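## Task

Move a single AA battery, and no more than one, into the bin labelled F. Every other item must stay on the table. Nothing may stick out over any bin's rim. All bins must end up standing level on the table. The result must hold without a gripper supporting it.

## Robot and tools

Robot: two Kinova Gen3 arms with seven joints each, named left_arm and right_arm, each carrying a Robotiq 2F-85 two-finger gripper. Base of left_arm: (+0.045, +0.319, 0) m, quat_wxyz (+0.995, 0, 0, -0.100). Base of right_arm: (+0.056, -0.345, 0) m, quat_wxyz (+1.000, 0, 0, +0.026).

Scene frame: origin on the table surface midway between the arms, +z up, +x outward across the table, +y toward left_arm. The names left and right refer to the arms, not to sides of a picture.

execute_actions takes "actions", a list holding one item or nothing, plus an optional "pictures" boolean (images come by default). An empty list only reports the current state. A motion item is {"rows": [...], "steps": n}: 1 to 15 rows, n at most 15 (default 15), each step lasting 1/30 s. Row k is used on step k; if rows run out, the final row repeats. A wait item is {"steps": n} with n up to 300; it returns once that many steps have passed since the previous result, with your reply time counted. A refused call does nothing to the robot.

Every row is one flat list of 20 numbers covering both arms, even if one arm stays still. Numbers 1 to 10 are left_arm, 11 to 20 are right_arm. Within each block: seven absolute joint target angles in radians, in this order: waist, shoulder, upper arm roll, elbow, forearm roll, wrist pitch, wrist roll (same order as the Joint positions line); then gripper position, force_limit, speed, each a scaled value from -1 to 1. Joint ranges: waist -6.283 to 6.283, shoulder -2.250 to 2.250, upper arm roll -6.283 to 6.283, elbow -2.580 to 2.580, forearm roll -6.283 to 6.283, wrist pitch -2.100 to 2.100, wrist roll -6.283 to 6.283. A target more than 0.013 rad beyond a range end, and farther out than that joint's last reported angle, gets the call refused. True ends may differ by up to 0.013 rad; targets past them are clipped, and a "joint sent to its limit" line may appear (possibly about an earlier motion). No such line does not prove there is room left.

Motion: joint speed and acceleration are capped and joints are synchronised to finish together; reversing stops them together. Each step, the sent target stays within 0.304 rad of the measured angle for the first four joints and 0.266 rad for the last three, and targets that would shift the gripper over 70 mm from where it is get scaled back. So big moves need several calls, and an arm may still be travelling when a result arrives. Between calls the arms keep heading for the last row sent until they have practically stopped or a step is HELD; to push on further, send a new action.

Gripper numbers: position +1 is fully open (85 mm); about -0.8 puts the pads together; -1 closes until blocked. force_limit per pad, on a 40 mm object closed slowly: about 20 N at -1, 128 N at 0, 235 N at +1; thin or tiny objects get less. speed: roughly 20 mm/s at -1, 85 at 0, 150 at +1; quick closing adds up to about 5 N (speed 0) or 12 N (speed +1). To leave a gripper unchanged, repeat its last three numbers; a 0 is a real command. New force_limit or speed only applies after a position change of at least 0.01; to grip more gently, open first. To grasp, send -1, hold it, and look for object_status 2. object_status: 0 moving, 1 blocked while opening, 2 blocked while closing, 3 reached target or pads fully together (a thin item may still be held). Any new position resets it to 0 for a moment. If a grip slips the fingers re-close on their own, except after gripping at force_limit -1, where 2 stays even if the item is gone. position_measured is in counts: 3 open, about 78 = 60 mm, 130 = 40 mm, 180 = 20 mm, 230 pads touching.

Geometry: end_effector_position is the point between the pads when closed; fingers point along the gripper's +z and close along its y. Fingertips extend about 19 mm past that point when closed, 6 mm when open, and move about 13 mm further out while closing, so keep that gap above the table. Printed hand positions may be off, more so at long reach.

Result lines: the state line gives per arm end_effector_position (m) and end_effector_quat_wxyz in the scene frame; Joint positions (rad) and Joint velocities (rad/s), one block per arm; joint torques in the same order, with per-arm offset, scale and noise. "joint command not followed" means a clearance check altered or blocked joint targets (the rest of the row still ran). HELD marks steps where your row was partly or fully not sent. TORQUE FAULT: contact torque hit a load limit (waist, shoulder, upper arm roll, elbow 51.3 N m; forearm roll, wrist pitch, wrist roll 32.3 N m; held weight counts), and that arm halts for 10 s, dropping the rest of the call. MOTOR HOT appears from 60 °C while holding loads; at 75 °C an OVER-TEMPERATURE FAULT lets that arm sag until it cools.

zoom_image: {"camera": one of cam_high, cam_left_wrist, cam_right_wrist, "region": [x0, y0, x1, y1]} in pixels of that camera's 672x504 image, origin top-left, region no larger than 504 by 504. It magnifies the latest picture.

read_manual: optional "section", only "licences"; it returns licence text and moves nothing.

finished_scene: {"scene": current scene number}. Irreversible; its result says whether the goal was met and gives the next task. Replying without any tool call ends everything.

Avoid: knocking or placing anything off the table, arms colliding or pressing each other, drops, slips, slams, hard pushes, torque faults and overheating. Occasional outside tugs on held items or nudges to loose ones can occur.

Each tool is called after "Call:" in YAML: its name, and indented under it one key for each argument.

## Session

Call:
execute_actions:
  actions: []

Scene clock: 0.00 s of 4800.00 s.
left_arm: end_effector_position=(+0.2516, +0.5080, +0.3676) position_measured=3 object_status=3 end_effector_quat_wxyz=(-0.163, -0.117, +0.925, +0.324) | right_arm: end_effector_position=(+0.4489, -0.1642, +0.3025) position_measured=3 object_status=3 end_effector_quat_wxyz=(-0.297, +0.797, -0.326, -0.414)
Joint positions: left_arm=[-0.444  0.064  0.131  1.856 -0.652  1.612  1.816] | right_arm=[ 0.415  0.749 -0.569  1.39  -0.577  1.592  3.906]
Joint velocities: left_arm=[-0.     0.    -0.001  0.003  0.001 -0.    -0.   ] | right_arm=[ 0.    -0.     0.    -0.001 -0.     0.     0.   ]
Joint torques (N m, as the joint torque sensors report them, + toward a larger angle): no reading

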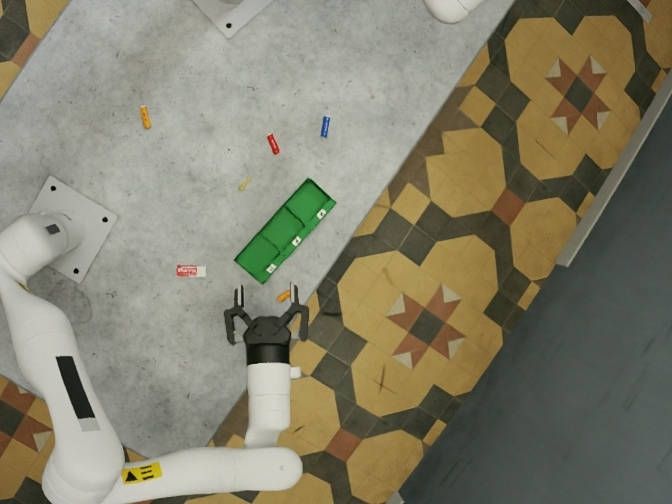

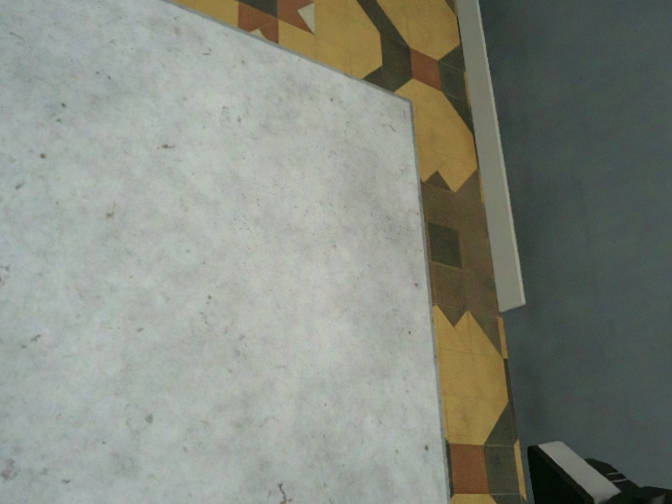

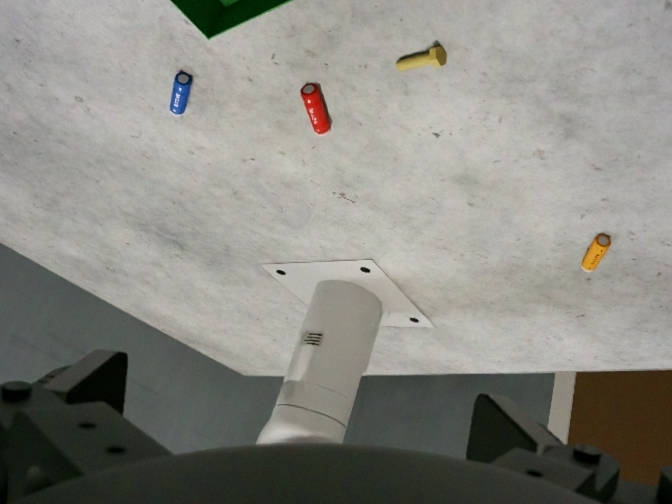

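Call:
zoom_image:
  camera: "cam_high"
  region: [120, 90, 360, 310]

Call:
zoom_image:
  camera: "cam_right_wrist"
  region: [140, 40, 640, 290]

Region (120, 90, 360, 310) of cam_high's 672x504 image, scaled by 2.100, with more detail than that image has; it fills the top 462 rows of this view, and the rest is white.

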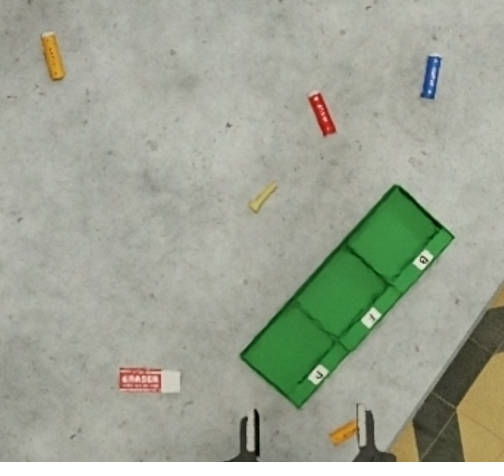

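Region (140, 40, 640, 290) of cam_right_wrist's 672x504 image, scaled by 1.008.

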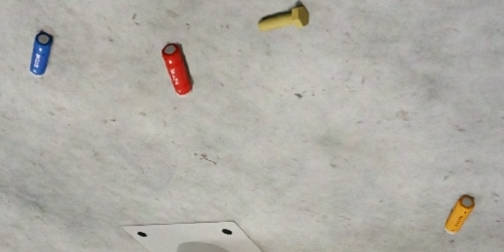

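Call:
zoom_image:
  camera: "cam_high"
  region: [230, 170, 350, 310]

Call:
zoom_image:
  camera: "cam_right_wrist"
  region: [150, 60, 350, 150]

Region (230, 170, 350, 310) of cam_high's 672x504 image, scaled by 3.600, with more detail than that image has; it fills the left 432 columns of this view, and the rest is white.

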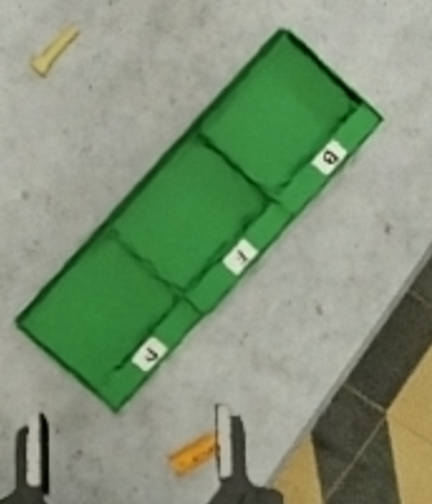

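Region (150, 60, 350, 150) of cam_right_wrist's 672x504 image, scaled by 2.520; it fills the top 227 rows of this view, and the rest is white.

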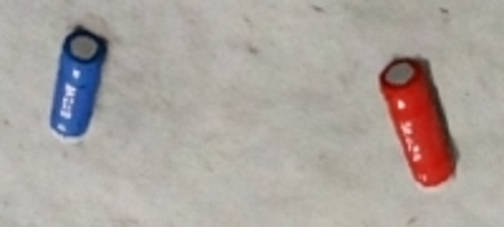

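Call:
execute_actions:
  actions:
    - {"rows":[[-0.444,0.064,0.131,1.856,-0.652,1.612,1.816,1,0,0,-0.996,0.617,0,1.5126,0,1.012,3.12,1,-0.5,0]],"steps":15}
  pictures: false

Call:
execute_actions:
  actions:
    - {"steps":90}

Scene clock: 40.53 s of 4800.00 s.
left_arm: end_effector_position=(+0.2518, +0.5081, +0.3677) position_measured=3 object_status=3 end_effector_quat_wxyz=(-0.162, -0.117, +0.925, +0.324) | right_arm: end_effector_position=(+0.4899, -0.2078, +0.1646) position_measured=3 object_status=3 end_effector_quat_wxyz=(-0.043, +0.850, -0.495, -0.173)
Joint positions: left_arm=[-0.444  0.064  0.131  1.856 -0.652  1.612  1.816] | right_arm=[-0.017  0.639 -0.162  1.493 -0.211  1.227  3.541]
Joint velocities: left_arm=[ 0.    -0.001 -0.001 -0.001  0.001 -0.    -0.001] | right_arm=[-1.31  -0.123  1.022  0.126  1.131 -1.122 -1.142]
Joint torques (N m, as the joint torque sensors report them, + toward a larger angle): left_arm=[-0.42 -8.43 -0.23 -7.09 -2.06  1.07 -0.25] | right_arm=[ -1.45 -20.52  -3.03  -8.04  -1.15   0.89  -0.21]
Steps of this call (steps 1 to 90: nothing new was sent; then 37.03 s passed at rest; steps 91 to 105: all 15 steps of this action). Readings (joint positions | what the end effector reports):
91: left_arm=[-0.444 0.064 0.131 1.856 -0.652 1.612 1.816] | right_arm=[0.414 0.748 -0.568 1.391 -0.576 1.592 3.906] | left_arm position_measured=3 object_status=3 | right_arm position_measured=3 object_status=3
92: left_arm=[-0.444 0.064 0.131 1.856 -0.652 1.612 1.816] | right_arm=[0.407 0.745 -0.563 1.393 -0.572 1.587 3.902] | left_arm position_measured=3 object_status=3 | right_arm position_measured=3 object_status=3
94: left_arm=[-0.444 0.064 0.131 1.856 -0.652 1.612 1.816] | right_arm=[0.376 0.731 -0.536 1.404 -0.549 1.564 3.879] | left_arm position_measured=3 object_status=3 | right_arm position_measured=3 object_status=3
98: left_arm=[-0.444 0.064 0.131 1.856 -0.652 1.612 1.816] | right_arm=[0.252 0.685 -0.419 1.446 -0.446 1.461 3.775] | left_arm position_measured=3 object_status=3 | right_arm position_measured=3 object_status=3
105: the state above

Scene clock: 43.53 s of 4800.00 s.
left_arm: end_effector_position=(+0.2518, +0.5081, +0.3677) position_measured=3 object_status=3 end_effector_quat_wxyz=(-0.162, -0.117, +0.925, +0.324) | right_arm: end_effector_position=(+0.3323, +0.0844, +0.1500) position_measured=3 object_status=3 end_effector_quat_wxyz=(+0.000, +0.963, -0.269, -0.000)
Joint positions: left_arm=[-0.444  0.064  0.131  1.856 -0.652  1.612  1.816] | right_arm=[-0.996  0.617  0.     1.513  0.     1.012  3.12 ]
Joint velocities: left_arm=[ 0.001 -0.001  0.001 -0.002 -0.     0.    -0.001] | right_arm=[ 0.     0.    -0.001 -0.    -0.    -0.    -0.   ]
Joint torques (N m, as the joint torque sensors report them, + toward a larger angle): left_arm=[-0.27 -8.69 -0.11 -6.99 -2.05  1.   -0.43] | right_arm=[  0.41 -19.89   0.09  -7.97   0.29   0.31  -0.41]
Steps of this call (steps 1 to 60: the robot went on to your last target; steps 61 to 90: nothing new was sent). Readings (joint positions | what the end effector reports):
1: left_arm=[-0.444 0.064 0.131 1.856 -0.652 1.612 1.816] | right_arm=[-0.061 0.636 -0.130 1.497 -0.174 1.190 3.502] | left_arm position_measured=3 object_status=3 | right_arm position_measured=3 object_status=3
2: left_arm=[-0.444 0.064 0.131 1.856 -0.652 1.612 1.816] | right_arm=[-0.105 0.632 -0.102 1.500 -0.140 1.156 3.463] | left_arm position_measured=3 object_status=3 | right_arm position_measured=3 object_status=3
4: left_arm=[-0.444 0.064 0.131 1.856 -0.652 1.612 1.816] | right_arm=[-0.191 0.627 -0.062 1.505 -0.086 1.101 3.385] | left_arm position_measured=3 object_status=3 | right_arm position_measured=3 object_status=3
8: left_arm=[-0.444 0.064 0.131 1.856 -0.652 1.612 1.816] | right_arm=[-0.334 0.622 -0.025 1.509 -0.035 1.048 3.262] | left_arm position_measured=3 object_status=3 | right_arm position_measured=3 object_status=3
90: the state above
All arms were judged still, so your last target was given up. Only a new action makes them travel on or press farther. Fingers that are still opening or closing keep moving.

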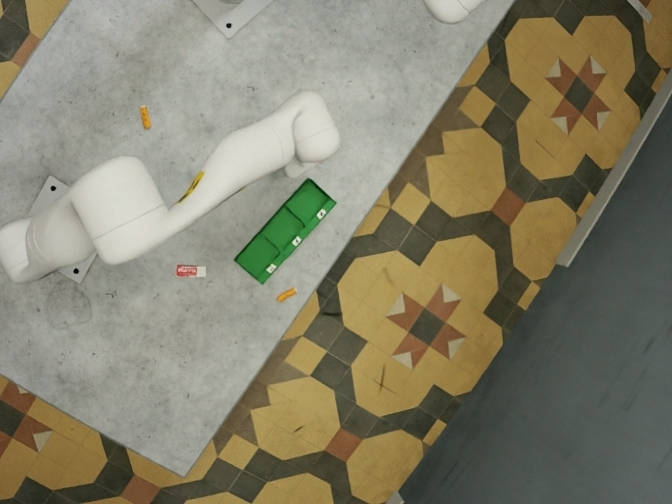

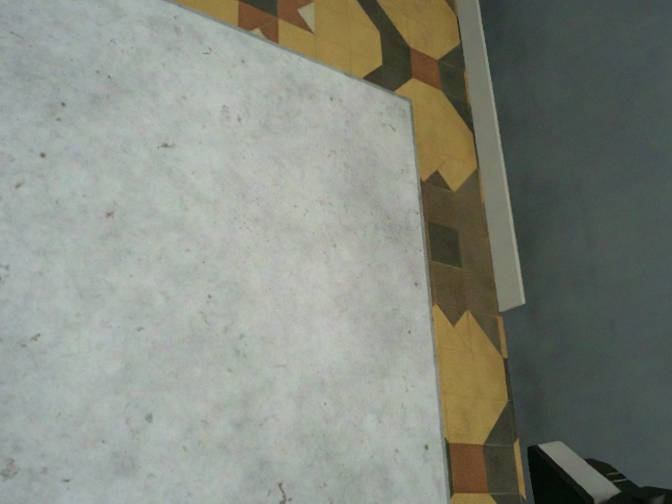

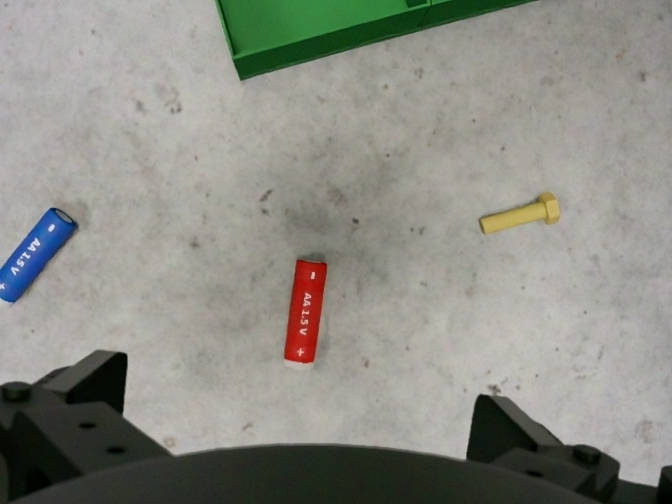

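Call:
execute_actions:
  actions:
    - {"rows":[[-0.444,0.064,0.131,1.856,-0.652,1.612,1.816,1,0,0,-0.996,0.750,0,1.6021,0,0.7895,3.12,0.1,-0.5,0]],"steps":15}
  pictures: false

Call:
execute_actions:
  actions:
    - {"steps":30}

Scene clock: 56.00 s of 4800.00 s.
left_arm: end_effector_position=(+0.2518, +0.5081, +0.3677) position_measured=3 object_status=3 end_effector_quat_wxyz=(-0.162, -0.117, +0.925, +0.324) | right_arm: end_effector_position=(+0.3324, +0.0847, +0.0607) position_measured=96 object_status=0 end_effector_quat_wxyz=(-0.001, +0.963, -0.269, +0.000)
Joint positions: left_arm=[-0.444  0.064  0.131  1.856 -0.652  1.612  1.816] | right_arm=[-0.996  0.749  0.     1.602  0.     0.79   3.12 ]
Joint velocities: left_arm=[-0.001  0.001 -0.001  0.    -0.     0.    -0.   ] | right_arm=[ 0.     0.013  0.     0.001  0.    -0.002 -0.001]
Joint torques (N m, as the joint torque sensors report them, + toward a larger angle): left_arm=[-0.27 -8.55 -0.24 -6.94 -2.08  1.04 -0.37] | right_arm=[  0.38 -21.02   0.11  -6.79   0.18   0.19  -0.38]
Steps of this call (steps 1 to 90: nothing new was sent; then 8.97 s passed at rest; steps 91 to 105: all 15 steps of this action). Readings (joint positions | what the end effector reports):
91: left_arm=[-0.444 0.064 0.131 1.856 -0.652 1.612 1.816] | right_arm=[-0.996 0.618 0.000 1.513 0.000 1.011 3.120] | left_arm position_measured=3 object_status=3 | right_arm position_measured=3 object_status=0
92: left_arm=[-0.444 0.064 0.131 1.856 -0.652 1.612 1.816] | right_arm=[-0.996 0.624 0.000 1.516 0.000 1.002 3.120] | left_arm position_measured=3 object_status=3 | right_arm position_measured=4 object_status=0
94: left_arm=[-0.444 0.064 0.131 1.856 -0.652 1.612 1.816] | right_arm=[-0.996 0.653 0.000 1.534 0.000 0.957 3.120] | left_arm position_measured=3 object_status=3 | right_arm position_measured=15 object_status=0
98: left_arm=[-0.444 0.064 0.131 1.856 -0.652 1.612 1.816] | right_arm=[-0.996 0.730 -0.000 1.589 -0.000 0.824 3.120] | left_arm position_measured=3 object_status=3 | right_arm position_measured=43 object_status=0
105: the state above

Scene clock: 57.00 s of 4800.00 s.
left_arm: end_effector_position=(+0.2518, +0.5081, +0.3677) position_measured=3 object_status=3 end_effector_quat_wxyz=(-0.162, -0.117, +0.925, +0.324) | right_arm: end_effector_position=(+0.3323, +0.0844, +0.0600) position_measured=117 object_status=3 end_effector_quat_wxyz=(+0.000, +0.963, -0.269, -0.000)
Joint positions: left_arm=[-0.444  0.064  0.131  1.856 -0.652  1.612  1.816] | right_arm=[-0.996  0.75   0.     1.602  0.     0.789  3.12 ]
Joint velocities: left_arm=[-0.001 -0.    -0.001 -0.    -0.     0.001  0.   ] | right_arm=[-0.    -0.     0.001 -0.001 -0.    -0.     0.   ]
Joint torques (N m, as the joint torque sensors report them, + toward a larger angle): left_arm=[-0.35 -8.44  0.09 -7.01 -1.91  1.01 -0.3 ] | right_arm=[  0.37 -20.71   0.16  -6.78   0.29   0.25  -0.48]
Steps of this call (steps 1 to 15: the robot went on to your last target; steps 16 to 30: nothing new was sent). Readings (joint positions | what the end effector reports):
1: left_arm=[-0.444 0.064 0.131 1.856 -0.652 1.612 1.816] | right_arm=[-0.996 0.749 0.000 1.602 0.000 0.790 3.120] | left_arm position_measured=3 object_status=3 | right_arm position_measured=104 object_status=0
2: left_arm=[-0.444 0.064 0.131 1.856 -0.652 1.612 1.816] | right_arm=[-0.996 0.749 0.000 1.602 0.000 0.790 3.120] | left_arm position_measured=3 object_status=3 | right_arm position_measured=110 object_status=0
4: left_arm=[-0.444 0.064 0.131 1.856 -0.652 1.612 1.816] | right_arm=[-0.996 0.750 -0.000 1.602 -0.000 0.790 3.120] | left_arm position_measured=3 object_status=3 | right_arm position_measured=115 object_status=0
8: left_arm=[-0.444 0.064 0.131 1.856 -0.652 1.612 1.816] | right_arm=[-0.996 0.750 -0.000 1.602 0.000 0.789 3.120] | left_arm position_measured=3 object_status=3 | right_arm position_measured=117 object_status=0
30: the state above
All arms were judged still, so your last target was given up. Only a new action makes them travel on or press farther. Fingers that are still opening or closing keep moving.

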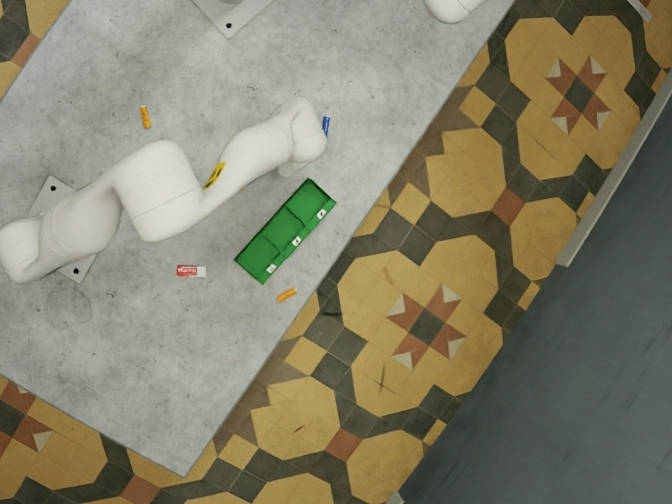

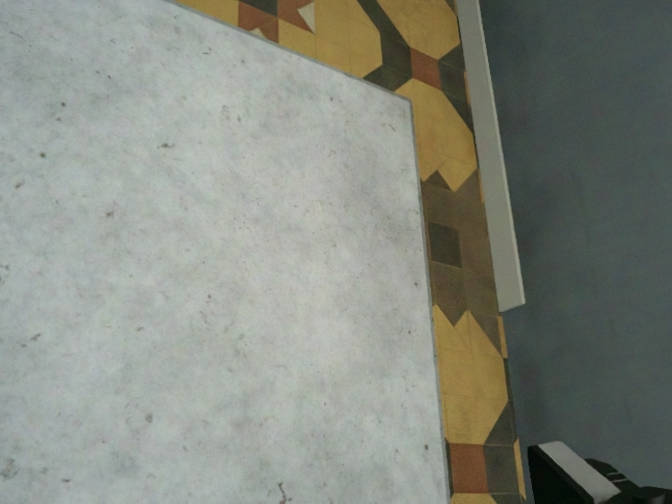

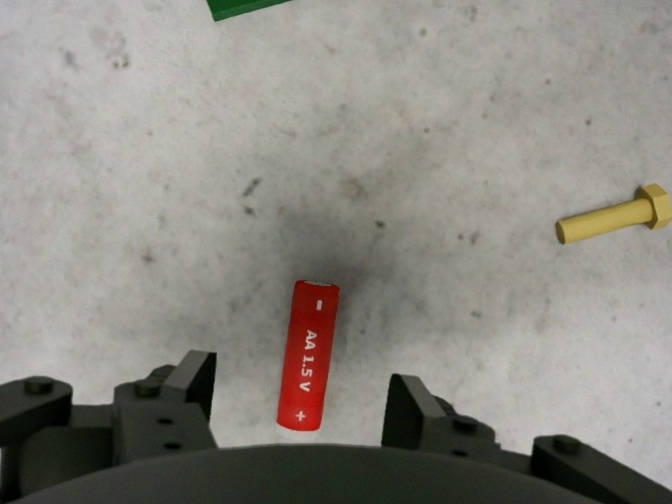

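Call:
execute_actions:
  actions:
    - {"rows":[[-0.444,0.064,0.131,1.856,-0.652,1.612,1.816,1,0,0,-0.996,0.756,0,1.605,0,0.780,3.12,0.1,-0.5,0],[-0.444,0.064,0.131,1.856,-0.652,1.612,1.816,1,0,0,-0.996,0.762,0,1.608,0,0.771,3.12,0.1,-0.5,0],[-0.444,0.064,0.131,1.856,-0.652,1.612,1.816,1,0,0,-0.996,0.7685,0,1.6114,0,0.762,3.12,0.1,-0.5,0],[-0.444,0.064,0.131,1.856,-0.652,1.612,1.816,1,0,0,-0.996,0.775,0,1.6145,0,0.752,3.12,0.1,-0.5,0],[-0.444,0.064,0.131,1.856,-0.652,1.612,1.816,1,0,0,-0.996,0.781,0,1.6176,0,0.743,3.12,0.1,-0.5,0],[-0.444,0.064,0.131,1.856,-0.652,1.612,1.816,1,0,0,-0.996,0.787,0,1.6207,0,0.734,3.12,0.1,-0.5,0],[-0.444,0.064,0.131,1.856,-0.652,1.612,1.816,1,0,0,-0.996,0.793,0,1.624,0,0.7246,3.12,0.1,-0.5,0],[-0.444,0.064,0.131,1.856,-0.652,1.612,1.816,1,0,0,-0.996,0.799,0,1.627,0,0.715,3.12,0.1,-0.5,0],[-0.444,0.064,0.131,1.856,-0.652,1.612,1.816,1,0,0,-0.996,0.8055,0,1.63,0,0.706,3.12,0.1,-0.5,0],[-0.444,0.064,0.131,1.856,-0.652,1.612,1.816,1,0,0,-0.996,0.8117,0,1.6331,0,0.6968,3.12,0.1,-0.5,0]],"steps":15}

Call:
execute_actions:
  actions:
    - {"rows":[[-0.444,0.064,0.131,1.856,-0.652,1.612,1.816,1,0,0,-0.996,0.8117,0,1.6331,0,0.6968,3.12,-1,-0.6,-0.3]],"steps":15}
  pictures: false

Call:
execute_actions:
  actions:
    - {"steps":20}

Scene clock: 77.00 s of 4800.00 s.
left_arm: end_effector_position=(+0.2518, +0.5081, +0.3677) position_measured=3 object_status=3 end_effector_quat_wxyz=(-0.162, -0.117, +0.925, +0.324) | right_arm: end_effector_position=(+0.3309, +0.0821, +0.0228) position_measured=117 object_status=3 end_effector_quat_wxyz=(-0.000, +0.963, -0.269, +0.000)
Joint positions: left_arm=[-0.444  0.064  0.131  1.856 -0.652  1.612  1.816] | right_arm=[-0.996  0.81  -0.     1.633 -0.     0.698  3.12 ]
Joint velocities: left_arm=[-0.    -0.001  0.001 -0.001 -0.001  0.    -0.001] | right_arm=[-0.     0.014 -0.001  0.003  0.    -0.016  0.001]
Joint torques (N m, as the joint torque sensors report them, + toward a larger angle): left_arm=[-0.36 -8.58 -0.05 -6.93 -2.08  0.97 -0.39] | right_arm=[  0.41 -21.     0.08  -6.     0.23   0.43  -0.4 ]
Steps of this call (steps 1 to 90: nothing new was sent; then 16.50 s passed at rest; steps 91 to 105: all 15 steps of this action). Readings (joint positions | what the end effector reports):
91: left_arm=[-0.444 0.064 0.131 1.856 -0.652 1.612 1.816] | right_arm=[-0.996 0.751 0.000 1.602 0.000 0.788 3.120] | left_arm position_measured=3 object_status=3 | right_arm position_measured=117 object_status=3
92: left_arm=[-0.444 0.064 0.131 1.856 -0.652 1.612 1.816] | right_arm=[-0.996 0.754 0.000 1.603 0.000 0.784 3.120] | left_arm position_measured=3 object_status=3 | right_arm position_measured=117 object_status=3
94: left_arm=[-0.444 0.064 0.131 1.856 -0.652 1.612 1.816] | right_arm=[-0.996 0.763 0.000 1.608 0.000 0.771 3.120] | left_arm position_measured=3 object_status=3 | right_arm position_measured=117 object_status=3
98: left_arm=[-0.444 0.064 0.131 1.856 -0.652 1.612 1.816] | right_arm=[-0.996 0.786 0.000 1.620 0.000 0.737 3.120] | left_arm position_measured=3 object_status=3 | right_arm position_measured=117 object_status=3
105: the state above

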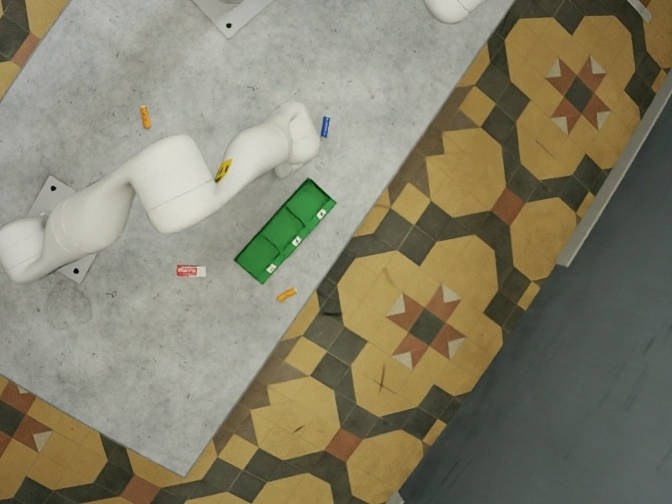

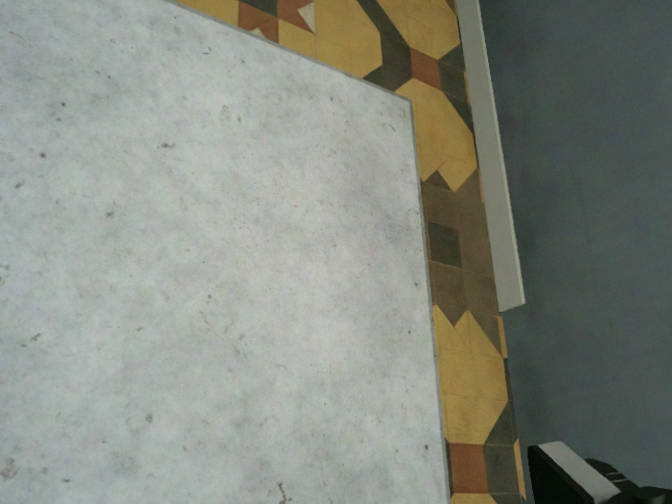

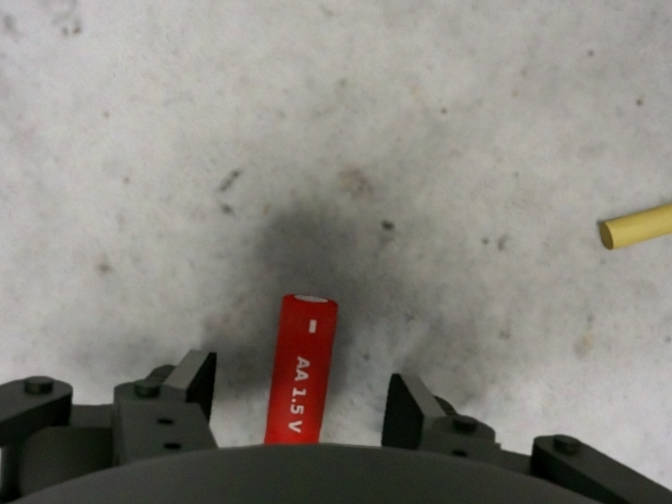

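Scene clock: 77.50 s of 4800.00 s.
left_arm: end_effector_position=(+0.2518, +0.5081, +0.3677) position_measured=3 object_status=3 end_effector_quat_wxyz=(-0.162, -0.117, +0.925, +0.324) | right_arm: end_effector_position=(+0.3308, +0.0819, +0.0220) position_measured=188 object_status=0 end_effector_quat_wxyz=(-0.000, +0.963, -0.269, +0.000)
Joint positions: left_arm=[-0.444  0.064  0.131  1.856 -0.652  1.612  1.816] | right_arm=[-0.996  0.812 -0.     1.633 -0.     0.697  3.12 ]
Joint velocities: left_arm=[ 0.001  0.    -0.001 -0.001 -0.001  0.     0.001] | right_arm=[-0.001 -0.     0.001 -0.002  0.    -0.001 -0.001]
Joint torques (N m, as the joint torque sensors report them, + toward a larger angle): left_arm=[-0.27 -8.33 -0.22 -7.04 -2.11  1.04 -0.25] | right_arm=[  0.43 -20.97   0.25  -6.23   0.21   0.25  -0.39]
Steps of this call (steps 1 to 15: all 15 steps of this action). Readings (joint positions | what the end effector reports):
1: left_arm=[-0.444 0.064 0.131 1.856 -0.652 1.612 1.816] | right_arm=[-0.996 0.811 -0.000 1.633 -0.000 0.697 3.120] | left_arm position_measured=3 object_status=3 | right_arm position_measured=117 object_status=0
2: left_arm=[-0.444 0.064 0.131 1.856 -0.652 1.612 1.816] | right_arm=[-0.996 0.811 -0.000 1.633 0.000 0.697 3.120] | left_arm position_measured=3 object_status=3 | right_arm position_measured=118 object_status=0
4: left_arm=[-0.444 0.064 0.131 1.856 -0.652 1.612 1.816] | right_arm=[-0.996 0.811 -0.000 1.633 0.000 0.697 3.120] | left_arm position_measured=3 object_status=3 | right_arm position_measured=126 object_status=0
8: left_arm=[-0.444 0.064 0.131 1.856 -0.652 1.612 1.816] | right_arm=[-0.996 0.812 -0.000 1.633 0.000 0.697 3.120] | left_arm position_measured=3 object_status=3 | right_arm position_measured=147 object_status=0
15: the state above

Scene clock: 78.17 s of 4800.00 s.
left_arm: end_effector_position=(+0.2518, +0.5081, +0.3677) position_measured=3 object_status=3 end_effector_quat_wxyz=(-0.162, -0.117, +0.925, +0.324) | right_arm: end_effector_position=(+0.3308, +0.0819, +0.0221) position_measured=198 object_status=2 end_effector_quat_wxyz=(-0.000, +0.963, -0.269, +0.000)
Joint positions: left_arm=[-0.444  0.064  0.131  1.856 -0.652  1.612  1.816] | right_arm=[-0.996  0.811  0.     1.633 -0.     0.697  3.12 ]
Joint velocities: left_arm=[ 0.    -0.     0.    -0.     0.001  0.     0.   ] | right_arm=[-0.001 -0.     0.    -0.001  0.    -0.001 -0.001]
Joint torques (N m, as the joint torque sensors report them, + toward a larger angle): left_arm=[-0.46 -8.39 -0.13 -7.11 -2.04  1.08 -0.31] | right_arm=[  0.5  -20.9    0.35  -6.09   0.3    0.24  -0.42]
Steps of this call (steps 1 to 15: the robot went on to your last target; steps 16 to 20: nothing new was sent). Readings (joint positions | what the end effector reports):
1: left_arm=[-0.444 0.064 0.131 1.856 -0.652 1.612 1.816] | right_arm=[-0.996 0.812 0.000 1.633 -0.000 0.697 3.120] | left_arm position_measured=3 object_status=3 | right_arm position_measured=194 object_status=0
2: left_arm=[-0.444 0.064 0.131 1.856 -0.652 1.612 1.816] | right_arm=[-0.996 0.811 0.000 1.633 -0.000 0.697 3.120] | left_arm position_measured=3 object_status=3 | right_arm position_measured=198 object_status=0
4: left_arm=[-0.444 0.064 0.131 1.856 -0.652 1.612 1.816] | right_arm=[-0.996 0.811 0.000 1.633 -0.000 0.697 3.120] | left_arm position_measured=3 object_status=3 | right_arm position_measured=198 object_status=0
8: left_arm=[-0.444 0.064 0.131 1.856 -0.652 1.612 1.816] | right_arm=[-0.996 0.811 0.000 1.633 -0.000 0.697 3.120] | left_arm position_measured=3 object_status=3 | right_arm position_measured=198 object_status=2
20: the state above
All arms were judged still, so your last target was given up. Only a new action makes them travel on or press farther. Fingers that are still opening or closing keep moving.

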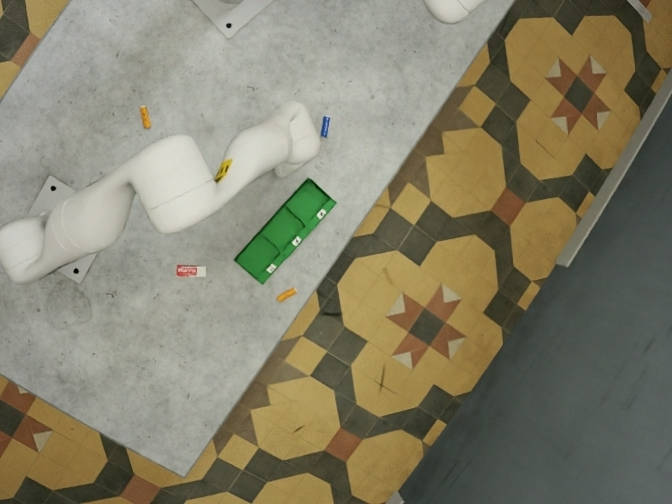

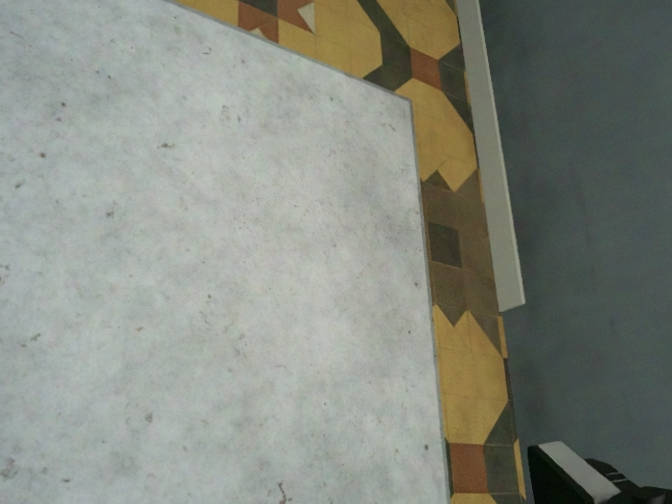

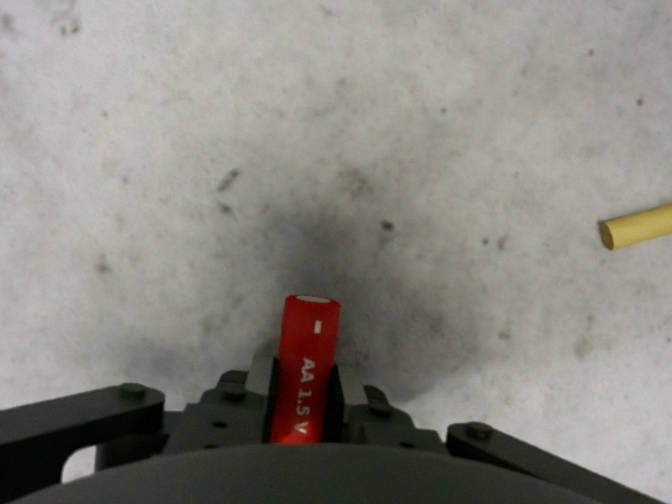

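Call:
execute_actions:
  actions:
    - {"rows":[[-0.444,0.064,0.131,1.856,-0.652,1.612,1.816,1,0,0,-0.996,0.585,0,1.5733,0,0.983,3.12,-1,-0.6,-0.3]],"steps":12}
  pictures: false

Call:
execute_actions:
  actions:
    - {"rows":[[-0.444,0.064,0.131,1.856,-0.652,1.612,1.816,1,0,0,-0.605,0.585,0,1.5733,0,0.983,3.864,-1,-0.6,-0.3]],"steps":15}
  pictures: false

Call:
execute_actions:
  actions:
    - {"steps":30}

Scene clock: 88.90 s of 4800.00 s.
left_arm: end_effector_position=(+0.2518, +0.5081, +0.3677) position_measured=3 object_status=3 end_effector_quat_wxyz=(-0.162, -0.117, +0.925, +0.324) | right_arm: end_effector_position=(+0.3255, +0.0725, +0.1408) position_measured=198 object_status=2 end_effector_quat_wxyz=(+0.000, +0.963, -0.269, -0.000)
Joint positions: left_arm=[-0.444  0.064  0.131  1.856 -0.652  1.612  1.816] | right_arm=[-0.996  0.602  0.     1.576  0.     0.963  3.12 ]
Joint velocities: left_arm=[ 0.001  0.     0.002  0.002  0.002 -0.     0.001] | right_arm=[ 0.003 -0.305  0.001 -0.095  0.     0.45  -0.001]
Joint torques (N m, as the joint torque sensors report them, + toward a larger angle): left_arm=[-0.31 -8.44 -0.24 -7.22 -2.03  0.92 -0.26] | right_arm=[  0.36 -14.84   0.04  -6.18   0.14   0.18  -0.38]
Steps of this call (steps 1 to 90: nothing new was sent; then 7.33 s passed at rest; steps 91 to 102: all 12 steps of this action). Readings (joint positions | what the end effector reports):
91: left_arm=[-0.444 0.064 0.131 1.856 -0.652 1.612 1.816] | right_arm=[-0.996 0.810 -0.000 1.633 -0.000 0.698 3.120] | left_arm position_measured=3 object_status=3 | right_arm position_measured=198 object_status=2
92: left_arm=[-0.444 0.064 0.131 1.856 -0.652 1.612 1.816] | right_arm=[-0.996 0.804 -0.000 1.632 -0.000 0.704 3.120] | left_arm position_measured=3 object_status=3 | right_arm position_measured=198 object_status=2
94: left_arm=[-0.444 0.064 0.131 1.856 -0.652 1.612 1.816] | right_arm=[-0.996 0.775 -0.000 1.626 -0.000 0.735 3.120] | left_arm position_measured=3 object_status=3 | right_arm position_measured=198 object_status=2
98: left_arm=[-0.444 0.064 0.131 1.856 -0.652 1.612 1.816] | right_arm=[-0.996 0.676 -0.000 1.598 0.000 0.860 3.120] | left_arm position_measured=3 object_status=3 | right_arm position_measured=198 object_status=2
102: the state above

Scene clock: 89.40 s of 4800.00 s.
left_arm: end_effector_position=(+0.2518, +0.5081, +0.3677) position_measured=3 object_status=3 end_effector_quat_wxyz=(-0.162, -0.117, +0.925, +0.324) | right_arm: end_effector_position=(+0.4405, -0.0334, +0.1493) position_measured=198 object_status=2 end_effector_quat_wxyz=(+0.000, +0.969, -0.246, +0.001)
Joint positions: left_arm=[-0.444  0.064  0.131  1.856 -0.652  1.612  1.816] | right_arm=[-0.681  0.587  0.001  1.573  0.001  0.982  3.483]
Joint velocities: left_arm=[-0.001  0.    -0.001 -0.001  0.     0.    -0.   ] | right_arm=[ 0.49  -0.011  0.008  0.001  0.002  0.009  1.214]
Joint torques (N m, as the joint torque sensors report them, + toward a larger angle): left_arm=[-0.32 -8.47 -0.28 -7.05 -2.07  0.96 -0.44] | right_arm=[ -2.48 -19.59  -1.95  -7.85  -0.05   0.15  -0.59]
Steps of this call (steps 1 to 15: all 15 steps of this action). Readings (joint positions | what the end effector reports):
1: left_arm=[-0.444 0.064 0.131 1.856 -0.652 1.612 1.816] | right_arm=[-0.995 0.594 -0.000 1.574 -0.000 0.975 3.121] | left_arm position_measured=3 object_status=3 | right_arm position_measured=198 object_status=2
2: left_arm=[-0.444 0.064 0.131 1.856 -0.652 1.612 1.816] | right_arm=[-0.988 0.592 -0.001 1.573 -0.001 0.978 3.126] | left_arm position_measured=3 object_status=3 | right_arm position_measured=198 object_status=2
4: left_arm=[-0.444 0.064 0.131 1.856 -0.652 1.612 1.816] | right_arm=[-0.960 0.591 -0.003 1.574 -0.001 0.979 3.150] | left_arm position_measured=3 object_status=3 | right_arm position_measured=198 object_status=2
8: left_arm=[-0.444 0.064 0.131 1.856 -0.652 1.612 1.816] | right_arm=[-0.854 0.589 -0.001 1.573 -0.000 0.979 3.241] | left_arm position_measured=3 object_status=3 | right_arm position_measured=198 object_status=2
15: the state above

Scene clock: 90.40 s of 4800.00 s.
left_arm: end_effector_position=(+0.2518, +0.5081, +0.3677) position_measured=3 object_status=3 end_effector_quat_wxyz=(-0.162, -0.117, +0.925, +0.324) | right_arm: end_effector_position=(+0.4625, -0.0630, +0.1501) position_measured=198 object_status=2 end_effector_quat_wxyz=(-0.000, +0.995, -0.096, +0.000)
Joint positions: left_arm=[-0.444  0.064  0.131  1.856 -0.652  1.612  1.816] | right_arm=[-0.605  0.585  0.     1.573  0.     0.983  3.864]
Joint velocities: left_arm=[-0.001  0.001  0.001  0.001  0.001  0.001  0.   ] | right_arm=[ 0.001  0.     0.001 -0.    -0.     0.     0.   ]
Joint torques (N m, as the joint torque sensors report them, + toward a larger angle): left_arm=[-0.24 -8.51 -0.29 -7.06 -2.16  1.02 -0.32] | right_arm=[  0.39 -19.21   0.19  -7.98   0.25   0.25  -0.41]
Steps of this call (steps 1 to 30: the robot went on to your last target). Readings (joint positions | what the end effector reports):
1: left_arm=[-0.444 0.064 0.131 1.856 -0.652 1.612 1.816] | right_arm=[-0.666 0.586 0.002 1.573 0.001 0.982 3.523] | left_arm position_measured=3 object_status=3 | right_arm position_measured=198 object_status=2
2: left_arm=[-0.444 0.064 0.131 1.856 -0.652 1.612 1.816] | right_arm=[-0.654 0.586 0.002 1.573 0.001 0.982 3.564] | left_arm position_measured=3 object_status=3 | right_arm position_measured=198 object_status=2
4: left_arm=[-0.444 0.064 0.131 1.856 -0.652 1.612 1.816] | right_arm=[-0.636 0.586 0.001 1.573 0.000 0.983 3.645] | left_arm position_measured=3 object_status=3 | right_arm position_measured=198 object_status=2
8: left_arm=[-0.444 0.064 0.131 1.856 -0.652 1.612 1.816] | right_arm=[-0.614 0.585 0.000 1.573 0.000 0.983 3.805] | left_arm position_measured=3 object_status=3 | right_arm position_measured=198 object_status=2
30: the state above
All arms were judged still, so your last target was given up. Only a new action makes them travel on or press farther. Fingers that are still opening or closing keep moving.

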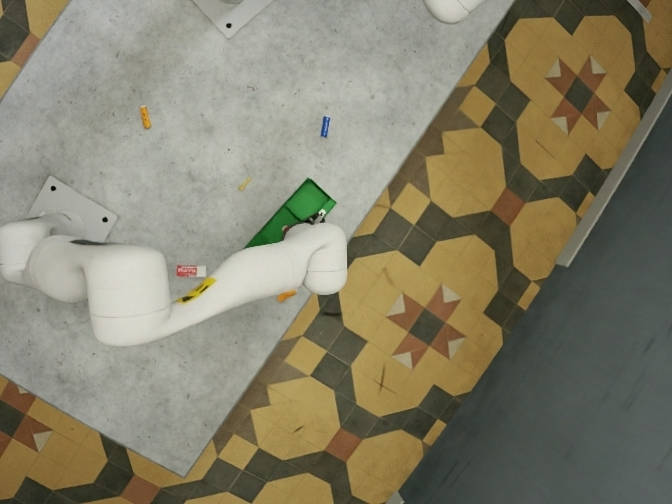

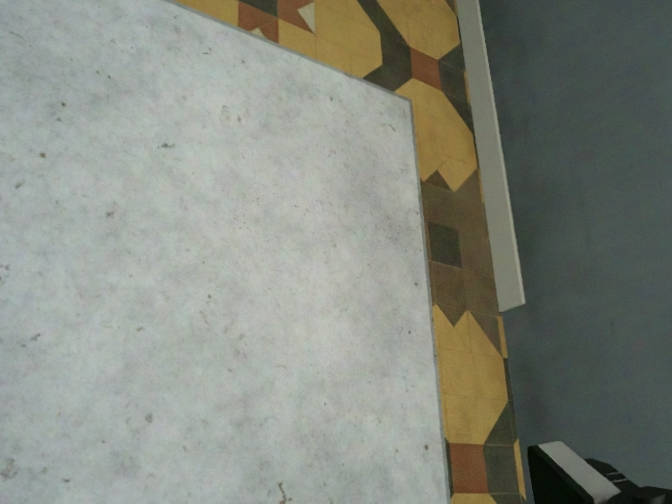

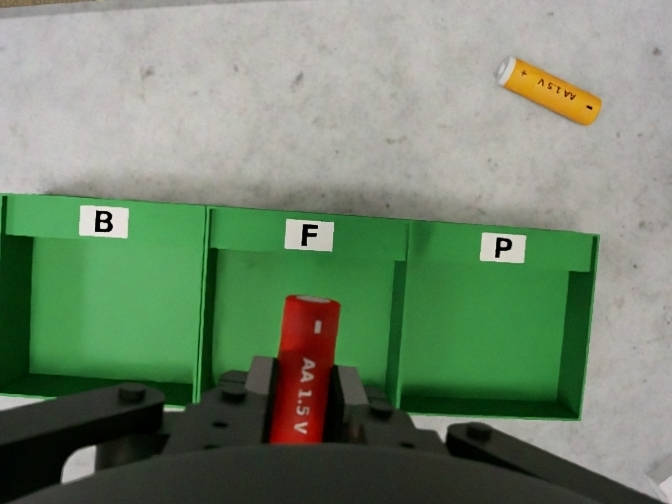

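Call:
execute_actions:
  actions:
    - {"rows":[[-0.444,0.064,0.131,1.856,-0.652,1.612,1.816,1,0,0,-0.610,0.719,0,1.673,0,0.7496,3.875,-1,-0.6,-0.3]],"steps":15}
  pictures: false

Call:
execute_actions:
  actions:
    - {"steps":10}

Scene clock: 101.87 s of 4800.00 s.
left_arm: end_effector_position=(+0.2518, +0.5081, +0.3677) position_measured=3 object_status=3 end_effector_quat_wxyz=(-0.162, -0.117, +0.925, +0.324) | right_arm: end_effector_position=(+0.4539, -0.0629, +0.0568) position_measured=198 object_status=2 end_effector_quat_wxyz=(+0.003, +0.996, -0.086, -0.005)
Joint positions: left_arm=[-0.444  0.064  0.131  1.856 -0.652  1.612  1.816] | right_arm=[-0.612  0.724 -0.003  1.678 -0.002  0.752  3.875]
Joint velocities: left_arm=[ 0.    -0.     0.001  0.001  0.     0.     0.   ] | right_arm=[ 0.014 -0.031  0.04  -0.05   0.04  -0.043  0.   ]
Joint torques (N m, as the joint torque sensors report them, + toward a larger angle): left_arm=[-0.38 -8.64 -0.29 -6.95 -2.09  0.98 -0.22] | right_arm=[  1.64 -22.52   0.95  -8.21   0.33  -0.16  -0.45]
Steps of this call (steps 1 to 90: nothing new was sent; then 7.97 s passed at rest; steps 91 to 105: all 15 steps of this action). Readings (joint positions | what the end effector reports):
91: left_arm=[-0.444 0.064 0.131 1.856 -0.652 1.612 1.816] | right_arm=[-0.605 0.586 0.000 1.574 0.000 0.981 3.864] | left_arm position_measured=3 object_status=3 | right_arm position_measured=198 object_status=2
92: left_arm=[-0.444 0.064 0.131 1.856 -0.652 1.612 1.816] | right_arm=[-0.605 0.592 0.000 1.577 0.000 0.972 3.864] | left_arm position_measured=3 object_status=3 | right_arm position_measured=198 object_status=2
94: left_arm=[-0.444 0.064 0.131 1.856 -0.652 1.612 1.816] | right_arm=[-0.606 0.621 0.000 1.597 0.000 0.926 3.867] | left_arm position_measured=3 object_status=3 | right_arm position_measured=198 object_status=2
98: left_arm=[-0.444 0.064 0.131 1.856 -0.652 1.612 1.816] | right_arm=[-0.609 0.699 -0.001 1.658 -0.001 0.787 3.873] | left_arm position_measured=3 object_status=3 | right_arm position_measured=198 object_status=2
105: the state above

Scene clock: 102.20 s of 4800.00 s.
left_arm: end_effector_position=(+0.2518, +0.5081, +0.3677) position_measured=3 object_status=3 end_effector_quat_wxyz=(-0.162, -0.117, +0.925, +0.324) | right_arm: end_effector_position=(+0.4588, -0.0626, +0.0599) position_measured=198 object_status=2 end_effector_quat_wxyz=(+0.000, +0.996, -0.088, -0.000)
Joint positions: left_arm=[-0.444  0.064  0.131  1.856 -0.652  1.612  1.816] | right_arm=[-0.61   0.719  0.     1.673  0.     0.75   3.875]
Joint velocities: left_arm=[ 0.     0.     0.     0.001 -0.001 -0.001  0.001] | right_arm=[ 0.003 -0.002 -0.     0.001  0.     0.001 -0.001]
Joint torques (N m, as the joint torque sensors report them, + toward a larger angle): left_arm=[-0.46 -8.37  0.02 -7.05 -2.17  0.93 -0.18] | right_arm=[  0.41 -20.1    0.23  -6.5    0.22   0.34  -0.44]
Steps of this call (steps 1 to 10: the robot went on to your last target). Readings (joint positions | what the end effector reports):
1: left_arm=[-0.444 0.064 0.131 1.856 -0.652 1.612 1.816] | right_arm=[-0.612 0.723 -0.001 1.676 -0.001 0.750 3.875] | left_arm position_measured=3 object_status=3 | right_arm position_measured=198 object_status=2
2: left_arm=[-0.444 0.064 0.131 1.856 -0.652 1.612 1.816] | right_arm=[-0.611 0.722 -0.001 1.675 -0.000 0.750 3.875] | left_arm position_measured=3 object_status=3 | right_arm position_measured=198 object_status=2
4: left_arm=[-0.444 0.064 0.131 1.856 -0.652 1.612 1.816] | right_arm=[-0.610 0.720 0.000 1.673 0.000 0.750 3.875] | left_arm position_measured=3 object_status=3 | right_arm position_measured=198 object_status=2
8: left_arm=[-0.444 0.064 0.131 1.856 -0.652 1.612 1.816] | right_arm=[-0.610 0.719 0.000 1.673 0.000 0.750 3.875] | left_arm position_measured=3 object_status=3 | right_arm position_measured=198 object_status=2
10: the state above

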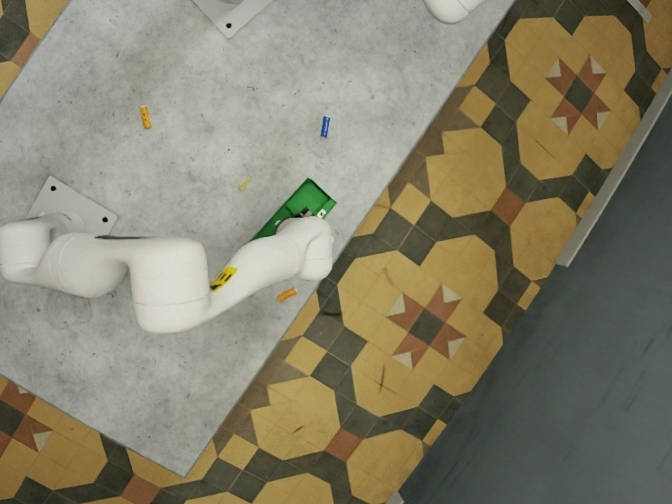

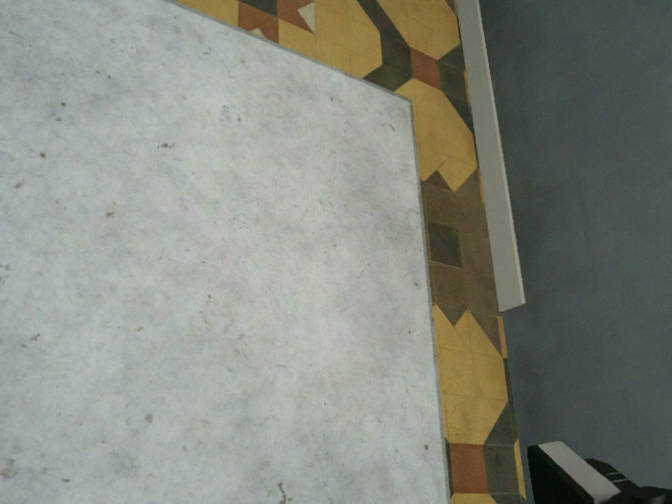

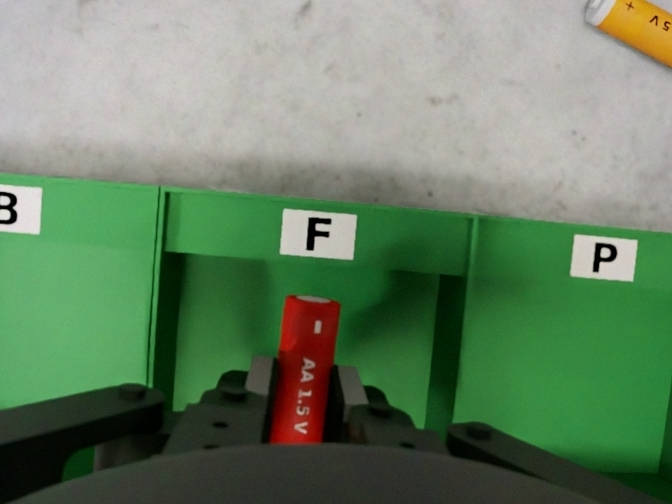

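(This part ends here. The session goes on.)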